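# Fit the matching loose corner brace onto the pencil marks

## Task

Take the loose corner brace in the tray that matches the one already installed and set it on the pencil marks, oriented the same way up as the installed brace, with one leg lying flat on the tray floor and the other lying flat against the marked board. Release it so that it stays in place on its own, with no robot support, then open the gripper and move the arms away from it.

## Robot and tools

Robot: two arms, left_arm and right_arm, each ending in a two-finger gripper. The fingers point along the gripper's own +z axis and open and close along its y axis. The reported hand position is the point between the finger pads, roughly 1 cm back from the fingertips. The reported positions can be slightly wrong, more so when an arm reaches far.

Frame: one scene frame shared by both arms. The origin is on the table top midway between the arms, +x runs out over the table, +z runs up, and left_arm sits on the +y side. The arm names do not tell you which side of a camera image they appear on. Distances are in metres, and orientations are quaternions written w first (qw, qx, qy, qz).

The row: every motion command uses rows of 16 numbers covering both arms, even when only one arm should move. The first 8 are for left_arm: x, y, z, qw, qx, qy, qz, opening. The next 8 are for right_arm in the same order. x, y, z and the quaternion form an absolute pose in the scene frame (where the gripper should be), not an offset. The opening runs from -1 (closed) to +1 (fully open, 0.093 m). A target more than 0.6 m from the arm's last reported position along any gripper axis gets refused. For an arm that should stay still, copy its whole pose from the last result before it stopped and resend it unchanged in every call, along with its intended opening. To hold an orientation, keep sending your own quaternion rather than the reported one, which drifts.

Tools:
- execute_actions {"actions": [...], "pictures": bool}. An empty list only returns the current state. One action {"rows": [[16 numbers], ...], "steps": n} plays up to 15 rows, one per 1/30 s step (n up to 15, default 15). If there are fewer rows than steps, the last row repeats. One wait {"steps": n} (n up to 300) returns once n steps have passed since the previous result, and your reply time counts inside that. Pictures come back unless pictures is false.
- move {"target": [16 numbers], "speed": m/s}. Each gripper follows a straight line toward its absolute target, and both paths finish together within 0.5 to 10 s. speed is from 0.002 to 0.5, default 0.25, and turning is capped at twice that number in rad/s. The opening is applied at the start. Nothing slows the paths near obstacles or near the other arm. Grippers lag, wander off the path and may exceed the speed, especially with a nearly straight arm. The result adds a move: line with the ending (done, off_target, moving, held, fault), any limits (paced = your pose was clipped; held = a check blocked some steps, after which the arm may jump quickly) and each gripper's distance from its target. If only one arm is named, the other finished.
- wait {"seconds": 0 to 10} lets the simulation run without new commands.
- zoom_image {"camera": one of cam_high, cam_low, cam_left_wrist, cam_right_wrist, "region": [x0, y0, x1, y1]} gives a closer look at part of that camera's latest image. Coordinates are in pixels from the top-left, and the region is at most 504 by 504. All four cameras are 672x504.
- finished_scene {"scene": number of the current scene} ends and grades the scene. It cannot be undone.

Control behaviour: on every step the commanded pose is clipped to within 70 mm and 16 degrees of where the gripper actually is, then solved by damped inverse kinematics, with position favoured over orientation. After an action the arm only travels on to its last clipped pose, so check the reported pose and send the remainder. Joint friction can leave the gripper as much as about 31 mm short, and very small commands may not move it at all. The simulation keeps running while you think.

Result lines: the state line gives each gripper's position and quaternion. Hand target shows what the controller is driving toward. HELD marks steps where a clearance check withheld your row, and a pose unreachable line names the arm affected. FAULT or OVER-TEMPERATURE FAULT lines mean an arm was stopped. grip_measured is the finger motor position on the -1..+1 scale. The pads meet near -0.94, and each mm of object width adds about 0.0208, with a fixed per-gripper bias of up to 0.02. Because the fingers are spring-coupled, a touch barely shows in that reading. Command somewhat below the object's width reading to squeeze, and keep resending that same value to keep the grip. The last number of each arm's Joint positions list is the pad gap in metres, meaningful only when nothing is between the pads. Joint ranges per arm (rad): waist -2.618 to 3.054, shoulder 0.000 to 3.142, elbow 0.000 to 3.142, wrist pitch -1.571 to 1.571, wrist yaw -1.571 to 1.571, wrist roll -2.094 to 2.094.

Heat: holding a load warms a motor. A MOTOR HOT line appears from 75 °C. At 90 °C that arm is stopped for 10 s, and at 100 °C it goes limp and falls. Avoid long holds.

Cautions: a brief tug on a held part or a push on a loose object can happen at any time. Never let anything leave the table. Do not let the arms collide or press on each other. Approach contacts slowly and do not aim far past the contact point, since speed and overshoot both raise the force. Avoid dropping, slipping or slamming the brace. Before finishing, make sure the brace sits on the marks unaided, then open the gripper and withdraw.

Each tool is called after "Call:" as name(argument=value, ...) on one line, values as JSON.

## Session

Call:
execute_actions(actions=[])

Scene clock: 0.00 s of 4600.00 s.
left_arm: end_effector_position=(+0.0103, -0.2014, +0.2698) grip_measured=+0.994 end_effector_quat_wxyz=(+0.729, +0.666, +0.145, -0.070) | right_arm: end_effector_position=(+0.6114, -0.3356, +0.2654) grip_measured=+1.000 end_effector_quat_wxyz=(+0.543, -0.474, +0.517, -0.461)
Joint positions: left_arm=[-1.603  1.492  0.737  0.829 -0.201  1.275  0.093] | right_arm=[-0.317  2.096  1.531  0.58  -0.262 -1.442  0.093]
Joint velocities: left_arm=[-0.007 -0.012 -0.017  0.037 -0.007 -0.066  0.001] | right_arm=[-0.002 -0.007  0.022  0.037  0.022  0.007  0.   ]
Hand target (left_arm): +0.010, -0.201, +0.270; +0.729, +0.666, +0.145, -0.070
Hand target (right_arm): +0.611, -0.336, +0.265; +0.543, -0.474, +0.517, -0.461

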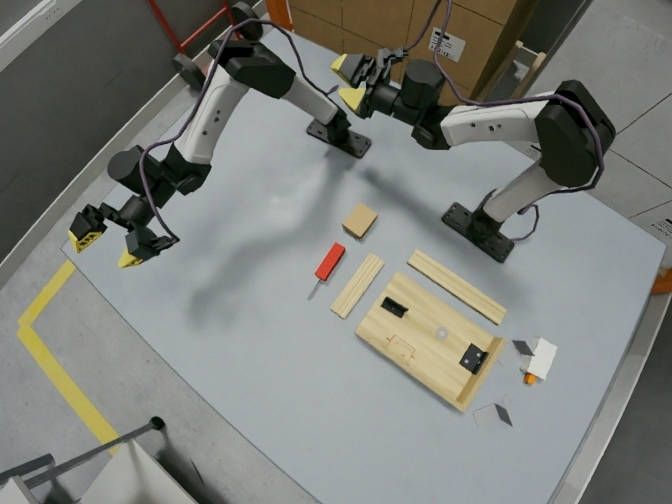

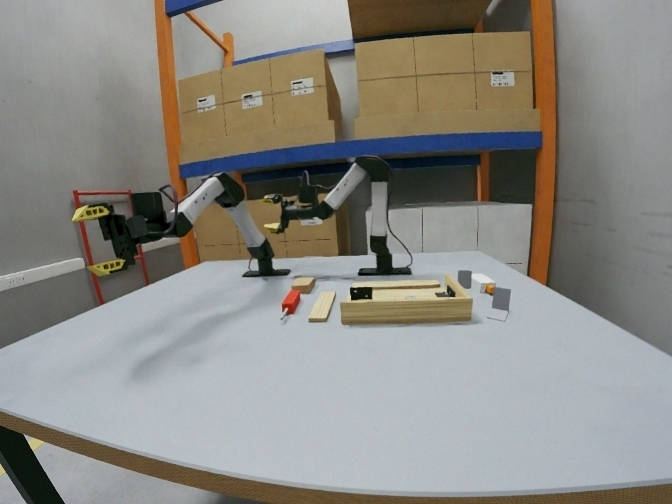

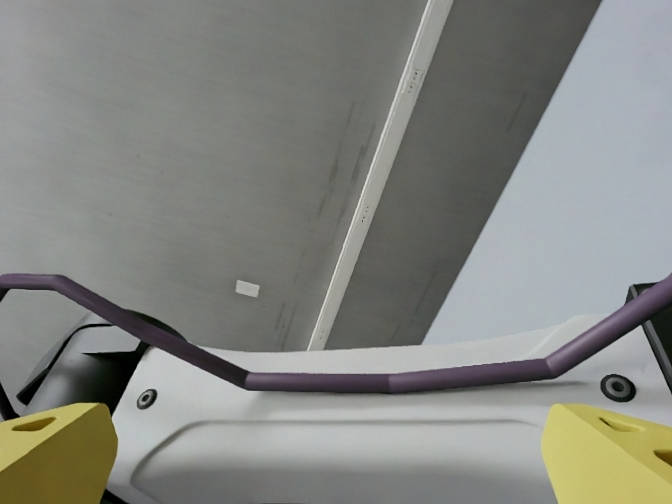

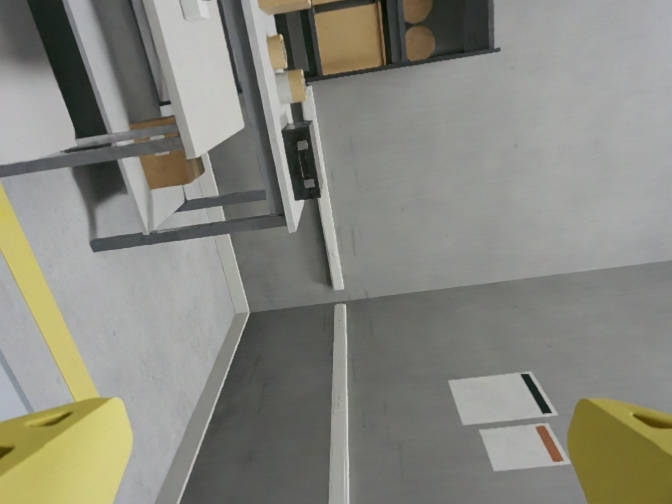

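Call:
zoom_image(camera="cam_high", region=[300, 200, 580, 440])

Call:
zoom_image(camera="cam_low", region=[320, 260, 530, 340])

Region (300, 200, 580, 440) of cam_high's 672x504 image, scaled by 1.800, with more detail than that image has; it fills the top 432 rows of this view, and the rest is white.

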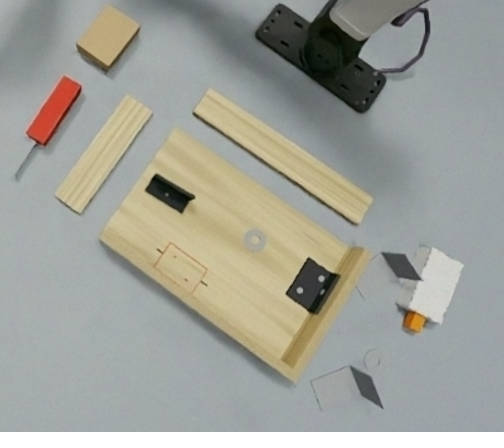

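Region (320, 260, 530, 340) of cam_low's 672x504 image, scaled by 2.400, with more detail than that image has; it fills the top 192 rows of this view, and the rest is white.

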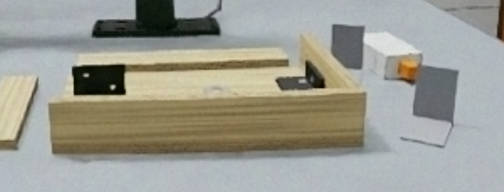

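Call:
move(target=[0.2,0.2,0.27,0,0,1,0,1,0.6114,-0.3356,0.2654,0.543,-0.474,0.517,-0.461,1], speed=0.3)

Scene clock: 22.17 s of 4600.00 s.
left_arm: end_effector_position=(+0.2051, +0.1969, +0.2580) grip_measured=+0.994 end_effector_quat_wxyz=(+0.171, -0.007, +0.984, -0.040) | right_arm: end_effector_position=(+0.6114, -0.3356, +0.2654) grip_measured=+1.000 end_effector_quat_wxyz=(+0.543, -0.474, +0.517, -0.461)
Joint positions: left_arm=[-0.288  1.115  1.44  -1.545 -0.038 -0.344  0.093] | right_arm=[-0.317  2.096  1.531  0.58  -0.262 -1.442  0.093]
Joint velocities: left_arm=[-0.002 -0.002 -0.007 -0.051  0.051  0.007 -0.   ] | right_arm=[ 0.017  0.002 -0.012 -0.022 -0.037  0.007  0.   ]
Hand target (left_arm): +0.206, +0.198, +0.264; +0.172, -0.008, +0.984, -0.043
Hand target (right_arm): +0.611, -0.336, +0.265; +0.543, -0.474, +0.517, -0.461
Off the commanded pose (left_arm): 0.013 m, 20 deg; orientation clipped at the last step of the last action.
Off the commanded pose (right_arm): 0.000 m, 0 deg.
joint sent to its limit (left arm) — the command would take joint 4 (wrist pitch) past its lower limit, so that joint was sent only as far as its limit.
After step 90, 13.93 s passed at rest.
move: off_target (left_arm); limits=paced

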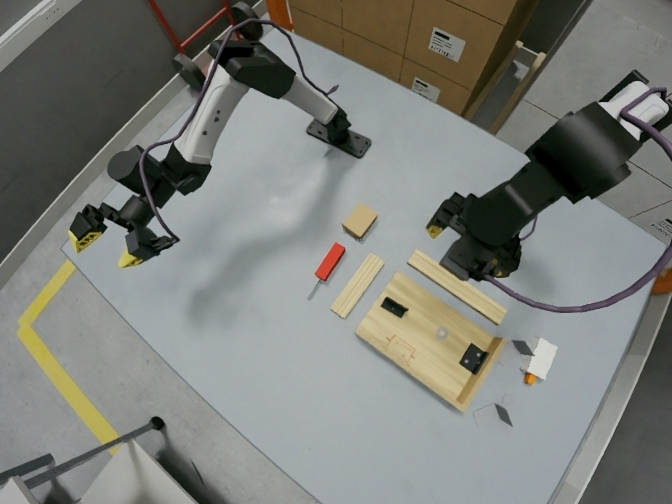

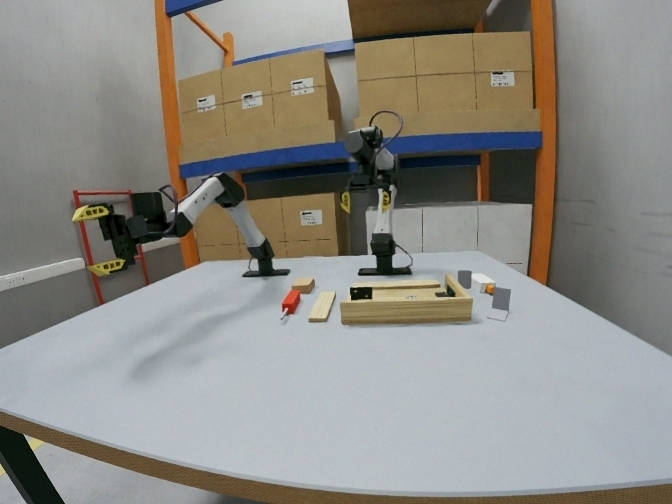

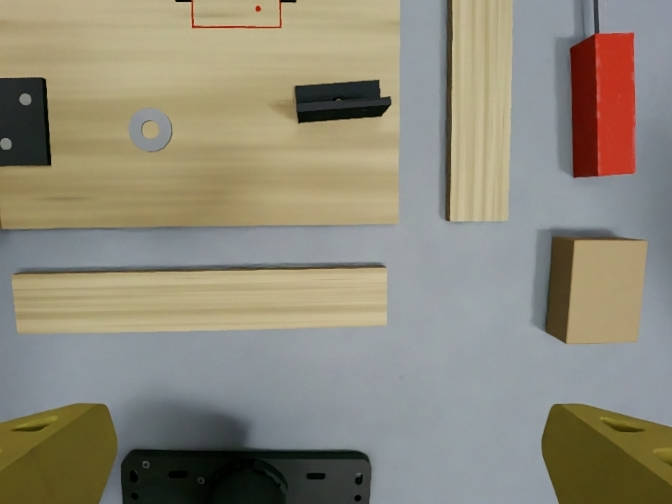

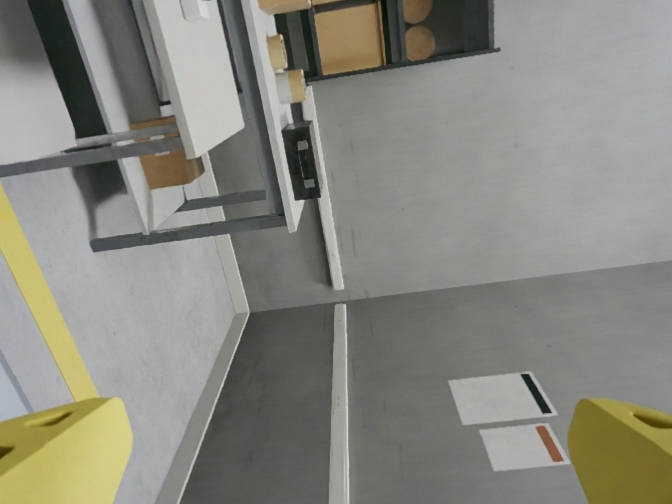

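Call:
move(target=[0.27,0.195,0.14,0,0,1,0,1,0.6114,-0.3356,0.2654,0.543,-0.474,0.517,-0.461,1])

Scene clock: 30.23 s of 4600.00 s.
left_arm: end_effector_position=(+0.2725, +0.1923, +0.1447) grip_measured=+0.994 end_effector_quat_wxyz=(+0.007, +0.001, +1.000, +0.006) | right_arm: end_effector_position=(+0.6114, -0.3356, +0.2654) grip_measured=+1.000 end_effector_quat_wxyz=(+0.543, -0.474, +0.517, -0.461)
Joint positions: left_arm=[-0.205  1.54   1.338 -1.359 -0.014 -0.252  0.093] | right_arm=[-0.317  2.096  1.531  0.58  -0.262 -1.442  0.093]
Joint velocities: left_arm=[ 0.007 -0.012  0.007  0.037 -0.037  0.022 -0.   ] | right_arm=[ 0.017 -0.002 -0.007 -0.007 -0.037  0.037  0.   ]
Hand target (left_arm): +0.273, +0.194, +0.139; +0.001, -0.001, +1.000, +0.004
Hand target (right_arm): +0.611, -0.336, +0.265; +0.543, -0.474, +0.517, -0.461
Off the commanded pose (left_arm): 0.006 m, 1 deg.
Off the commanded pose (right_arm): 0.000 m, 0 deg.
After step 90, 3.90 s passed at rest.
move: done

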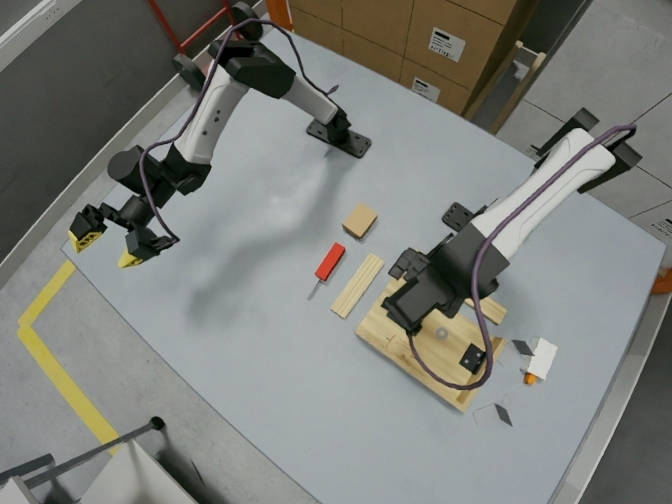

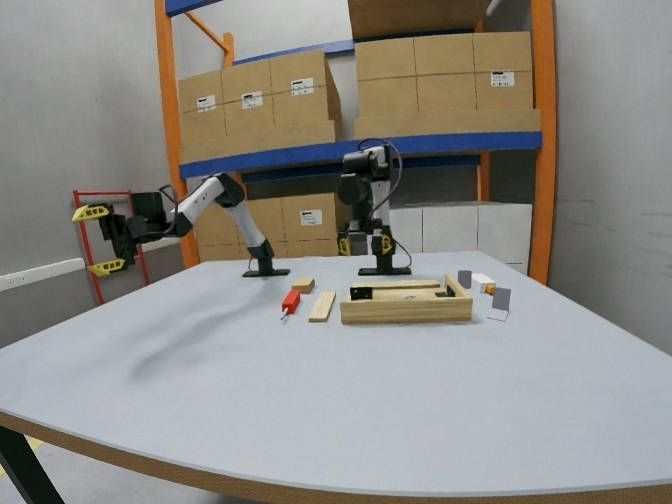

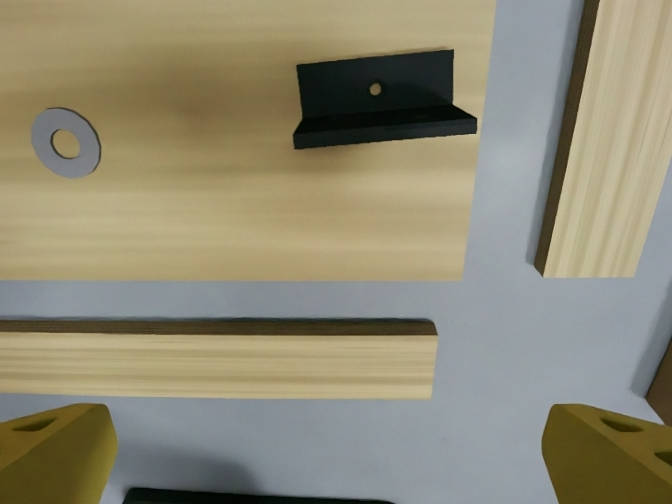

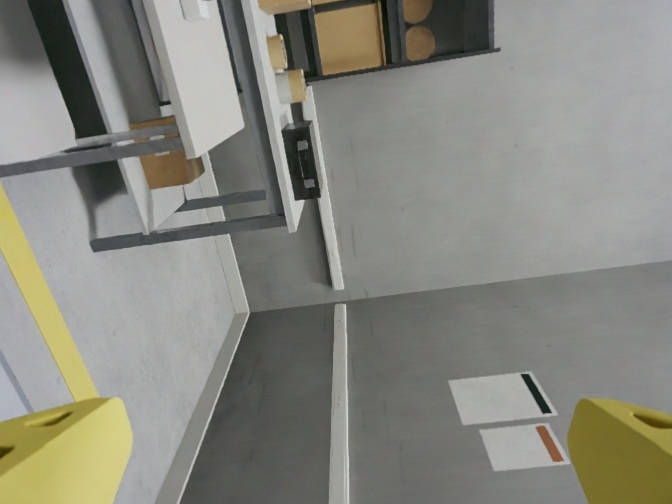

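Call:
move(target=[0.325,0.175,0.09,0,0,1,0,1,0.6114,-0.3356,0.2654,0.543,-0.474,0.517,-0.461,1], speed=0.15)

Scene clock: 38.07 s of 4600.00 s.
left_arm: end_effector_position=(+0.3177, +0.1791, +0.0893) grip_measured=+0.994 end_effector_quat_wxyz=(-0.009, +0.000, +1.000, +0.005) | right_arm: end_effector_position=(+0.6114, -0.3356, +0.2654) grip_measured=+1.000 end_effector_quat_wxyz=(+0.543, -0.474, +0.517, -0.461)
Joint positions: left_arm=[-0.205  1.76   1.356 -1.187 -0.006 -0.254  0.093] | right_arm=[-0.317  2.096  1.531  0.58  -0.262 -1.442  0.093]
Joint velocities: left_arm=[-0.002 -0.012 -0.007  0.022  0.007  0.051 -0.001] | right_arm=[-0.012 -0.012 -0.022 -0.037  0.007  0.037  0.   ]
Hand target (left_arm): +0.326, +0.174, +0.090; -0.000, -0.000, +1.000, -0.000
Hand target (right_arm): +0.611, -0.336, +0.265; +0.543, -0.474, +0.517, -0.461
Off the commanded pose (left_arm): 0.008 m, 1 deg.
Off the commanded pose (right_arm): 0.000 m, 0 deg.
After step 90, 3.80 s passed at rest.
move: done

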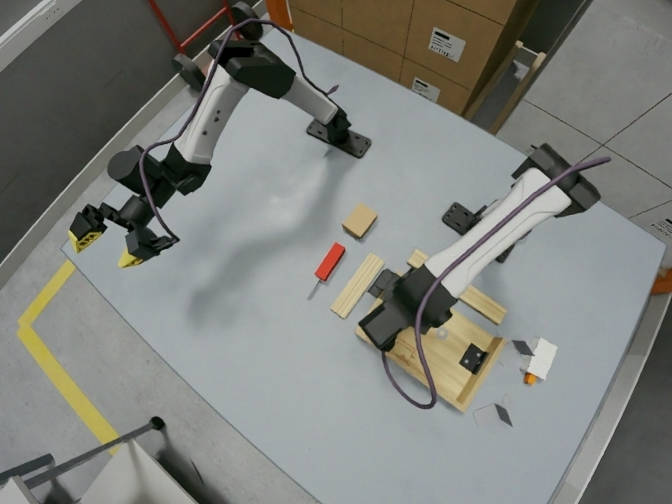

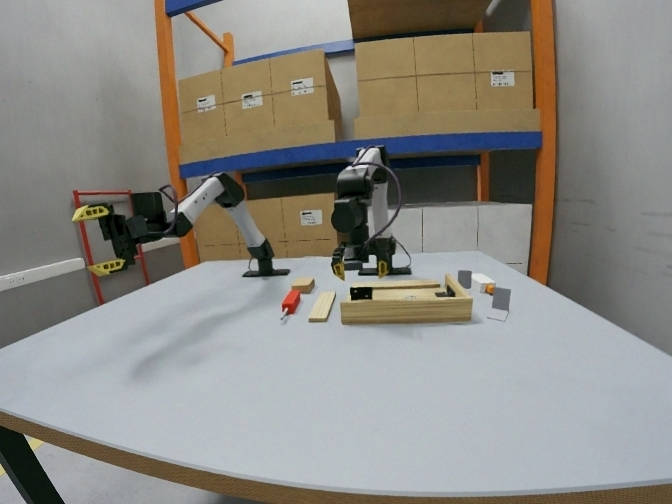

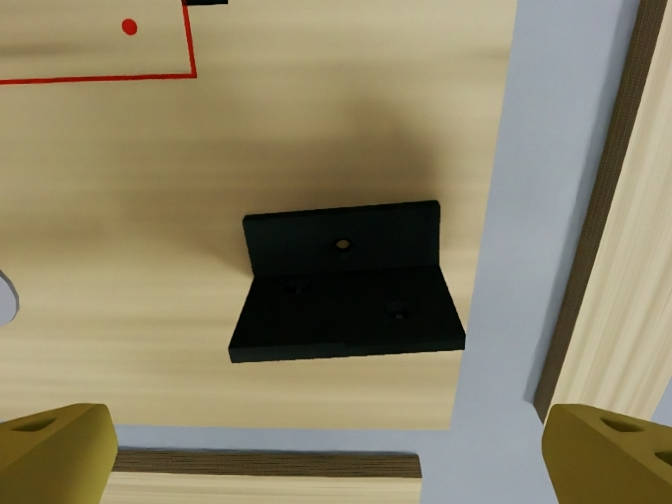

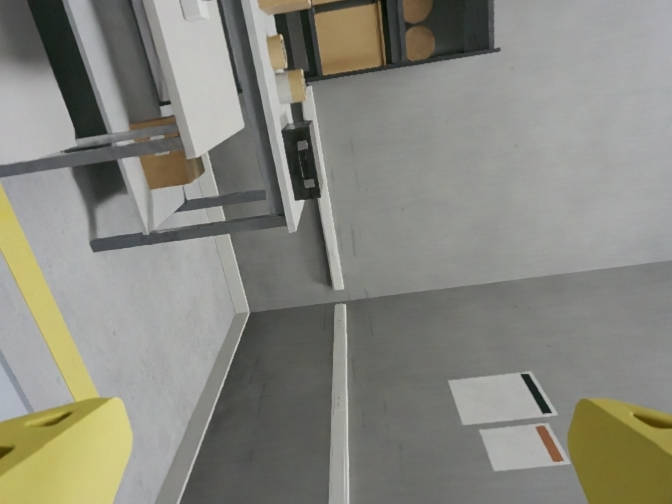

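Call:
move(target=[0.325,0.172,0.075,-0.174,0,0.985,0,1,0.6114,-0.3356,0.2654,0.543,-0.474,0.517,-0.461,1], speed=0.15)

Call:
move(target=[0.322,0.172,0.042,-0.174,0,0.985,0,1,0.6114,-0.3356,0.2654,0.543,-0.474,0.517,-0.461,1], speed=0.05)

Scene clock: 62.03 s of 4600.00 s.
left_arm: end_effector_position=(+0.3219, +0.1704, +0.0742) grip_measured=+0.994 end_effector_quat_wxyz=(-0.168, +0.003, +0.986, +0.007) | right_arm: end_effector_position=(+0.6114, -0.3356, +0.2654) grip_measured=+1.000 end_effector_quat_wxyz=(+0.543, -0.474, +0.517, -0.461)
Joint positions: left_arm=[-0.191  2.083  1.682 -1.501  0.065 -0.223  0.093] | right_arm=[-0.317  2.096  1.531  0.58  -0.262 -1.442  0.093]
Joint velocities: left_arm=[ 0.007 -0.007 -0.002 -0.081 -0.022  0.022  0.   ] | right_arm=[ 0.012 -0.017  0.002 -0.037 -0.022 -0.007  0.   ]
Hand target (left_arm): +0.325, +0.172, +0.073; -0.173, -0.001, +0.985, +0.003
Hand target (right_arm): +0.611, -0.336, +0.265; +0.543, -0.474, +0.517, -0.461
Off the commanded pose (left_arm): 0.004 m, 1 deg.
Off the commanded pose (right_arm): 0.000 m, 0 deg.
After step 90, 19.30 s passed at rest.
move: done

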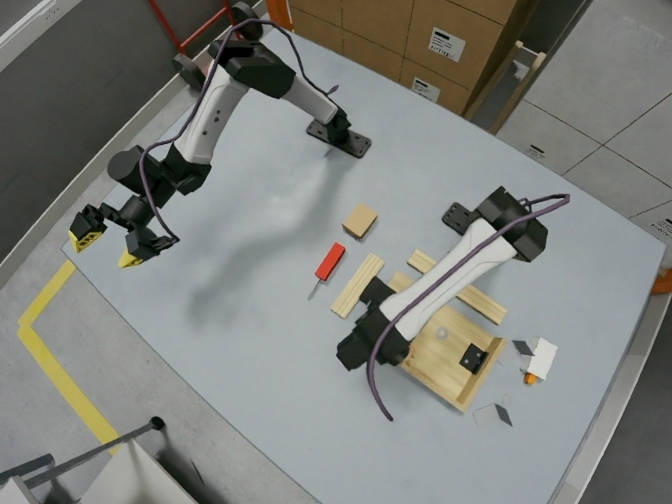

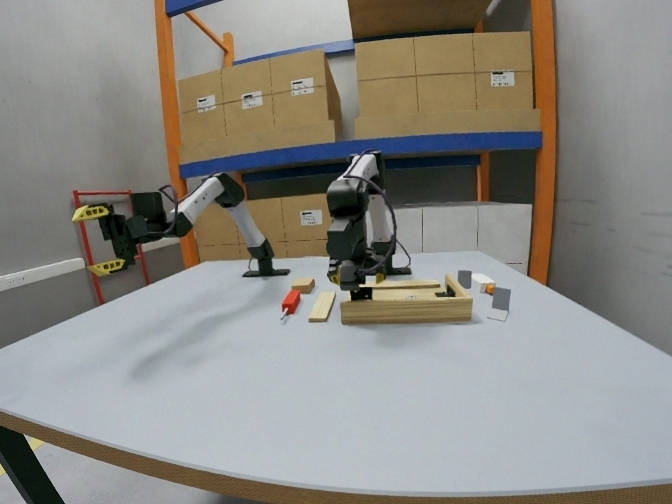

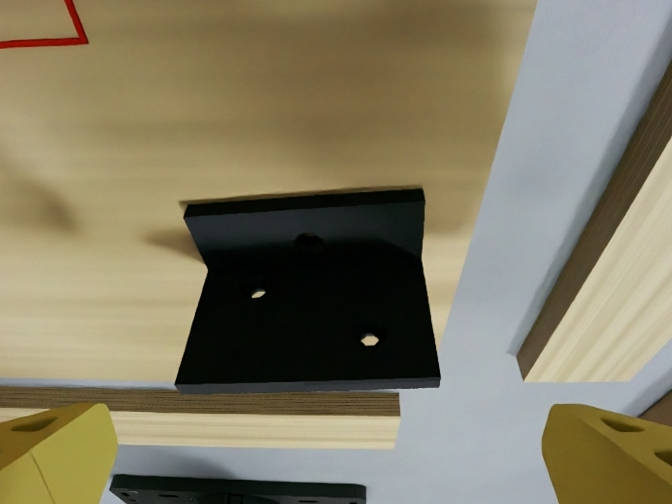

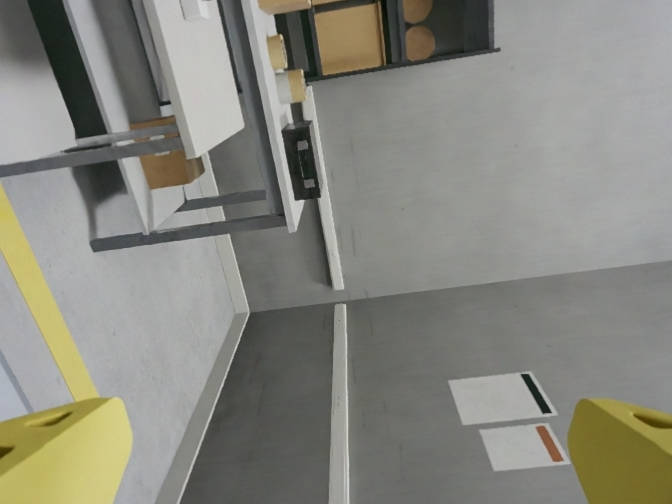

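Scene clock: 63.07 s of 4600.00 s.
left_arm: end_effector_position=(+0.3260, +0.1683, +0.0529) grip_measured=+0.994 end_effector_quat_wxyz=(-0.160, +0.004, +0.987, +0.001) | right_arm: end_effector_position=(+0.6114, -0.3356, +0.2654) grip_measured=+1.000 end_effector_quat_wxyz=(+0.543, -0.474, +0.517, -0.461)
Joint positions: left_arm=[-0.191  2.101  1.628 -1.412  0.071 -0.221  0.093] | right_arm=[-0.317  2.096  1.531  0.58  -0.262 -1.442  0.093]
Joint velocities: left_arm=[-0.007 -0.007 -0.007 -0.066 -0.051 -0.007 -0.001] | right_arm=[-0.012 -0.002 -0.012  0.022  0.022 -0.007  0.   ]
Hand target (left_arm): +0.322, +0.172, +0.042; -0.174, -0.000, +0.985, +0.000
Hand target (right_arm): +0.611, -0.336, +0.265; +0.543, -0.474, +0.517, -0.461
Off the commanded pose (left_arm): 0.012 m, 2 deg.
Off the commanded pose (right_arm): 0.000 m, 0 deg.
move: off_target (left_arm)

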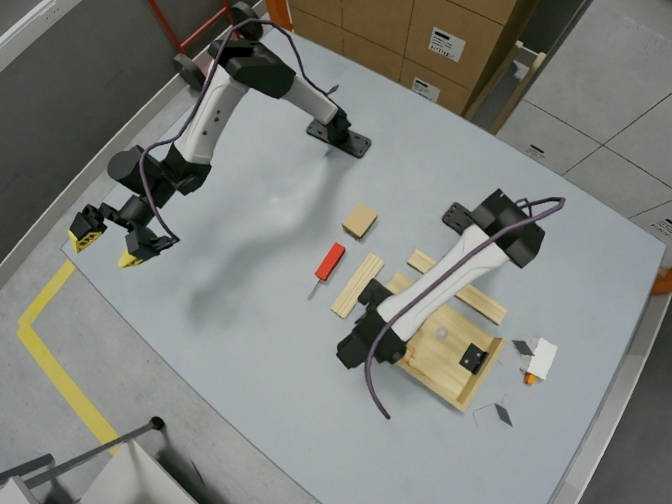

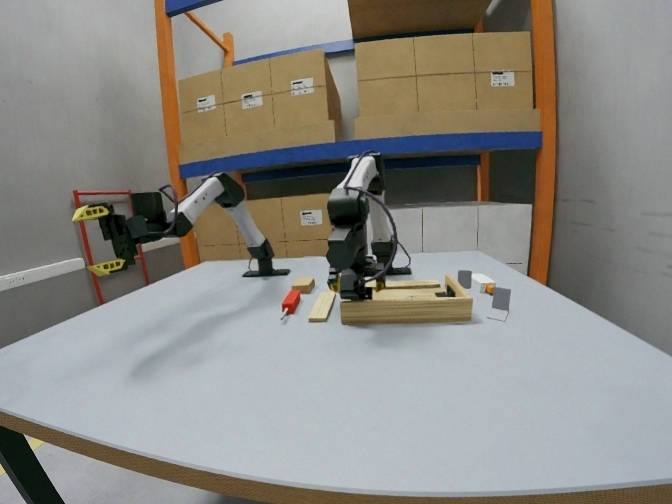

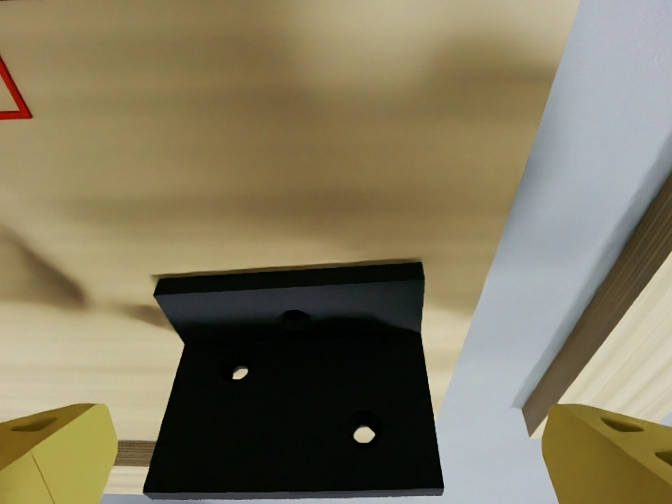

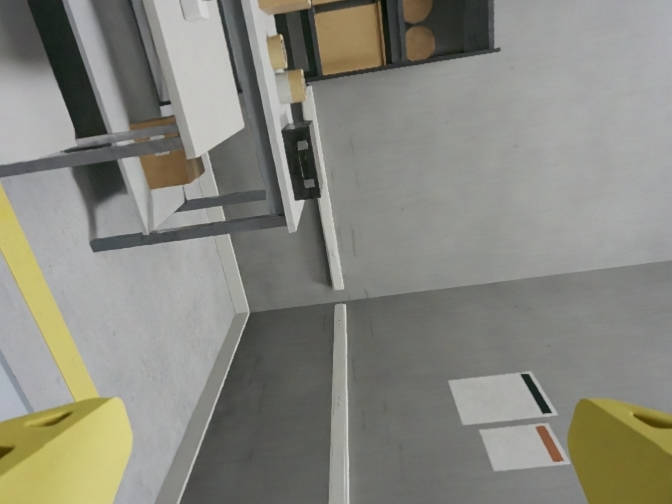

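Call:
move(target=[0.316,0.181,0.028,-0.174,0,0.985,0,1,0.6114,-0.3356,0.2654,0.543,-0.474,0.517,-0.461,1], speed=0.03)

Scene clock: 80.07 s of 4600.00 s.
left_arm: end_effector_position=(+0.3250, +0.1710, +0.0452) grip_measured=+0.994 end_effector_quat_wxyz=(-0.151, +0.014, +0.988, -0.006) | right_arm: end_effector_position=(+0.6114, -0.3356, +0.2654) grip_measured=+1.000 end_effector_quat_wxyz=(+0.543, -0.474, +0.517, -0.461)
Joint positions: left_arm=[-0.182  2.083  1.574 -1.356  0.075 -0.191  0.093] | right_arm=[-0.317  2.096  1.531  0.58  -0.262 -1.442  0.093]
Joint velocities: left_arm=[-0.012 -0.002 -0.012 -0.022 -0.037 -0.037  0.001] | right_arm=[ 0.012  0.002 -0.012 -0.022  0.081  0.022  0.   ]
Hand target (left_arm): +0.316, +0.181, +0.029; -0.174, +0.000, +0.985, +0.001
Hand target (right_arm): +0.611, -0.336, +0.265; +0.543, -0.474, +0.517, -0.461
Off the commanded pose (left_arm): 0.022 m, 3 deg.
Off the commanded pose (right_arm): 0.000 m, 0 deg.
After step 90, 12.77 s passed at rest.
move: off_target (left_arm)

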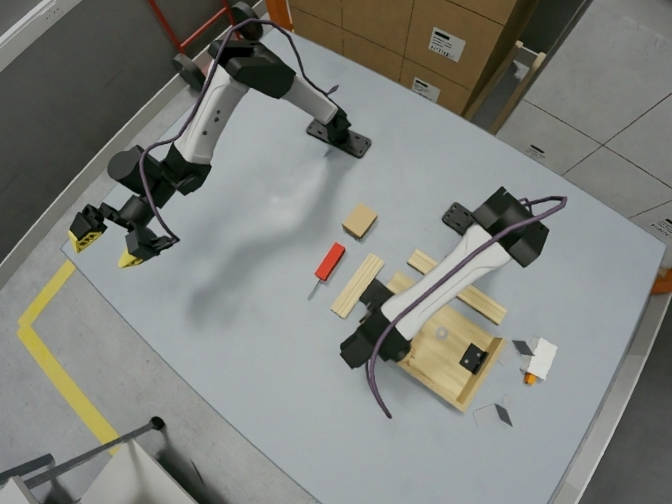

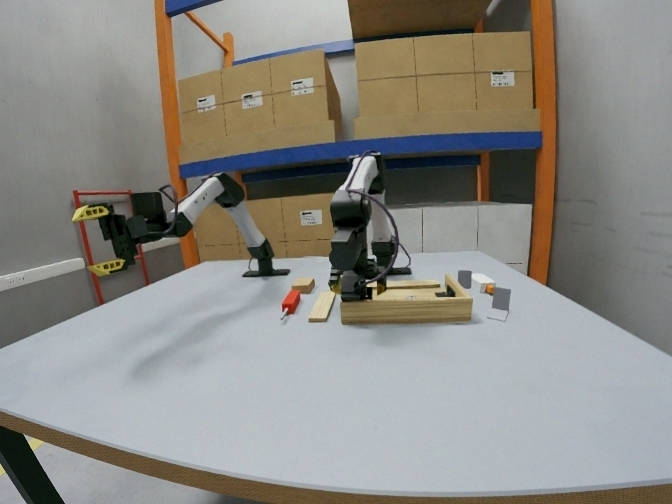

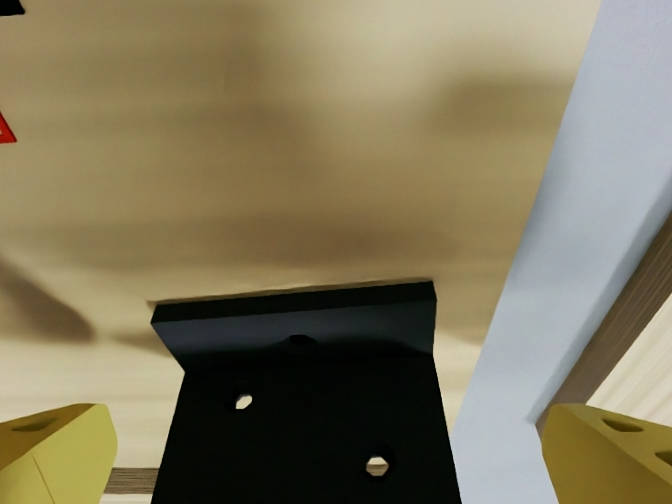

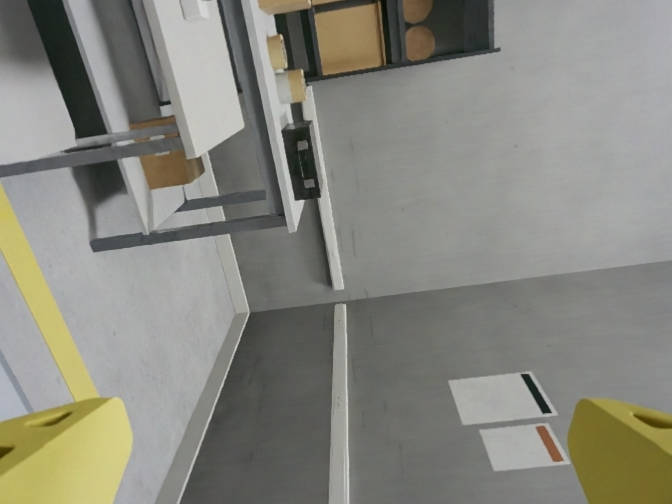

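Call:
move(target=[0.32,0.178,0.036,-0.16,0,0.987,0,0.4,0.6114,-0.3356,0.2654,0.543,-0.474,0.517,-0.461,1], speed=0.03)

Scene clock: 84.37 s of 4600.00 s.
left_arm: end_effector_position=(+0.3253, +0.1709, +0.0457) grip_measured=+0.402 end_effector_quat_wxyz=(-0.150, +0.014, +0.989, -0.006) | right_arm: end_effector_position=(+0.6114, -0.3356, +0.2654) grip_measured=+1.000 end_effector_quat_wxyz=(+0.543, -0.474, +0.517, -0.461)
Joint positions: left_arm=[-0.182  2.081  1.574 -1.356  0.075 -0.191  0.064] | right_arm=[-0.317  2.096  1.531  0.58  -0.262 -1.442  0.093]
Joint velocities: left_arm=[-0.002  0.002 -0.002 -0.051 -0.037  0.022 -0.   ] | right_arm=[ 0.012  0.002 -0.007 -0.037  0.051 -0.007  0.   ]
Hand target (left_arm): +0.320, +0.178, +0.036; -0.160, +0.000, +0.987, +0.000
Hand target (right_arm): +0.611, -0.336, +0.265; +0.543, -0.474, +0.517, -0.461
Off the commanded pose (left_arm): 0.013 m, 2 deg.
Off the commanded pose (right_arm): 0.000 m, 0 deg.
After step 90, 0.47 s passed at rest.
move: off_target (left_arm)

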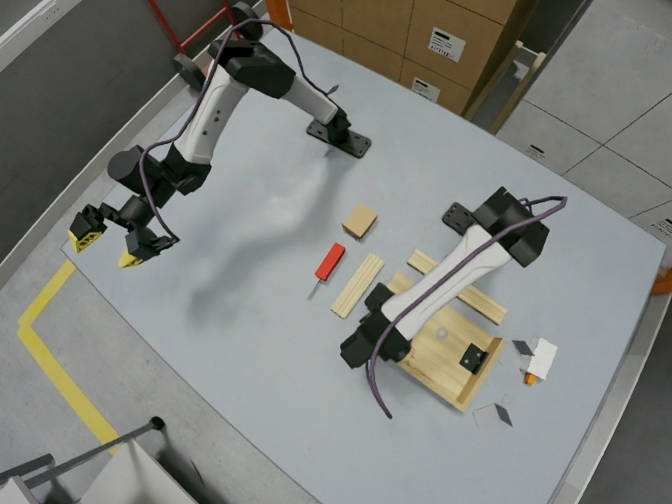

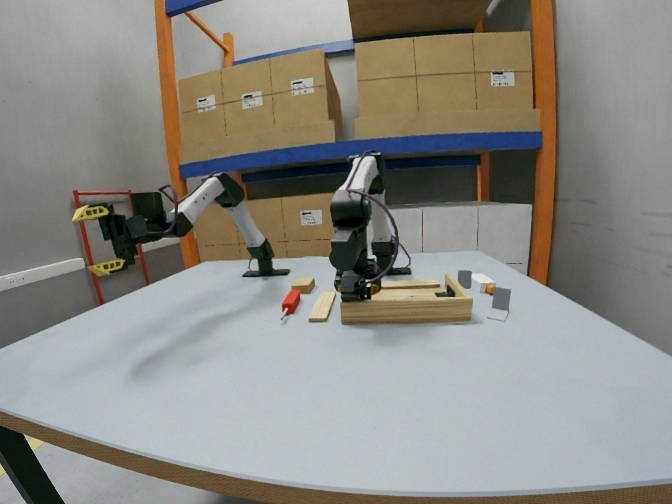

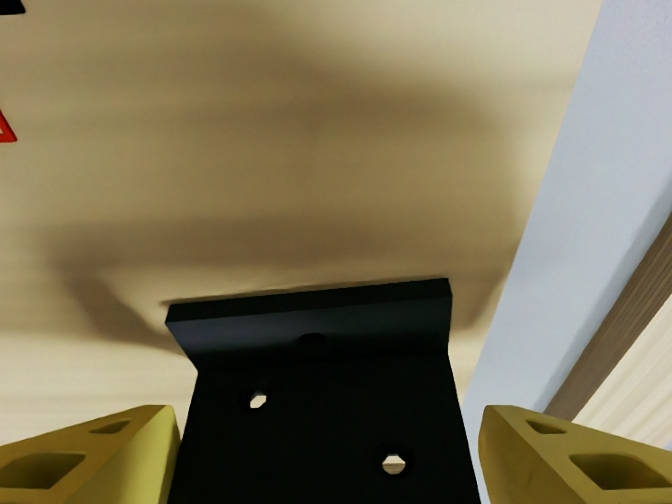

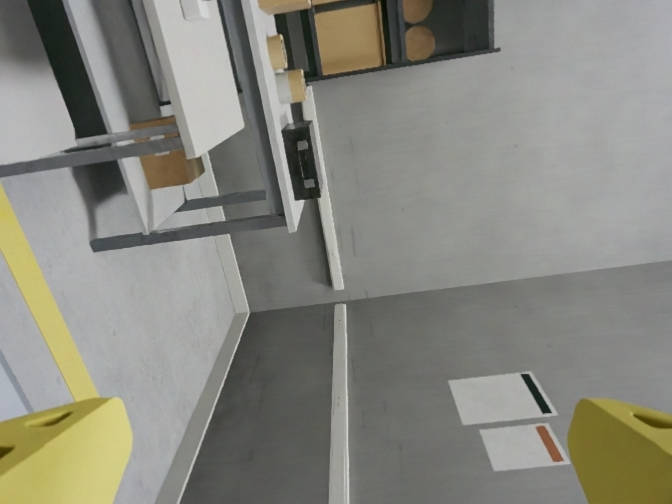

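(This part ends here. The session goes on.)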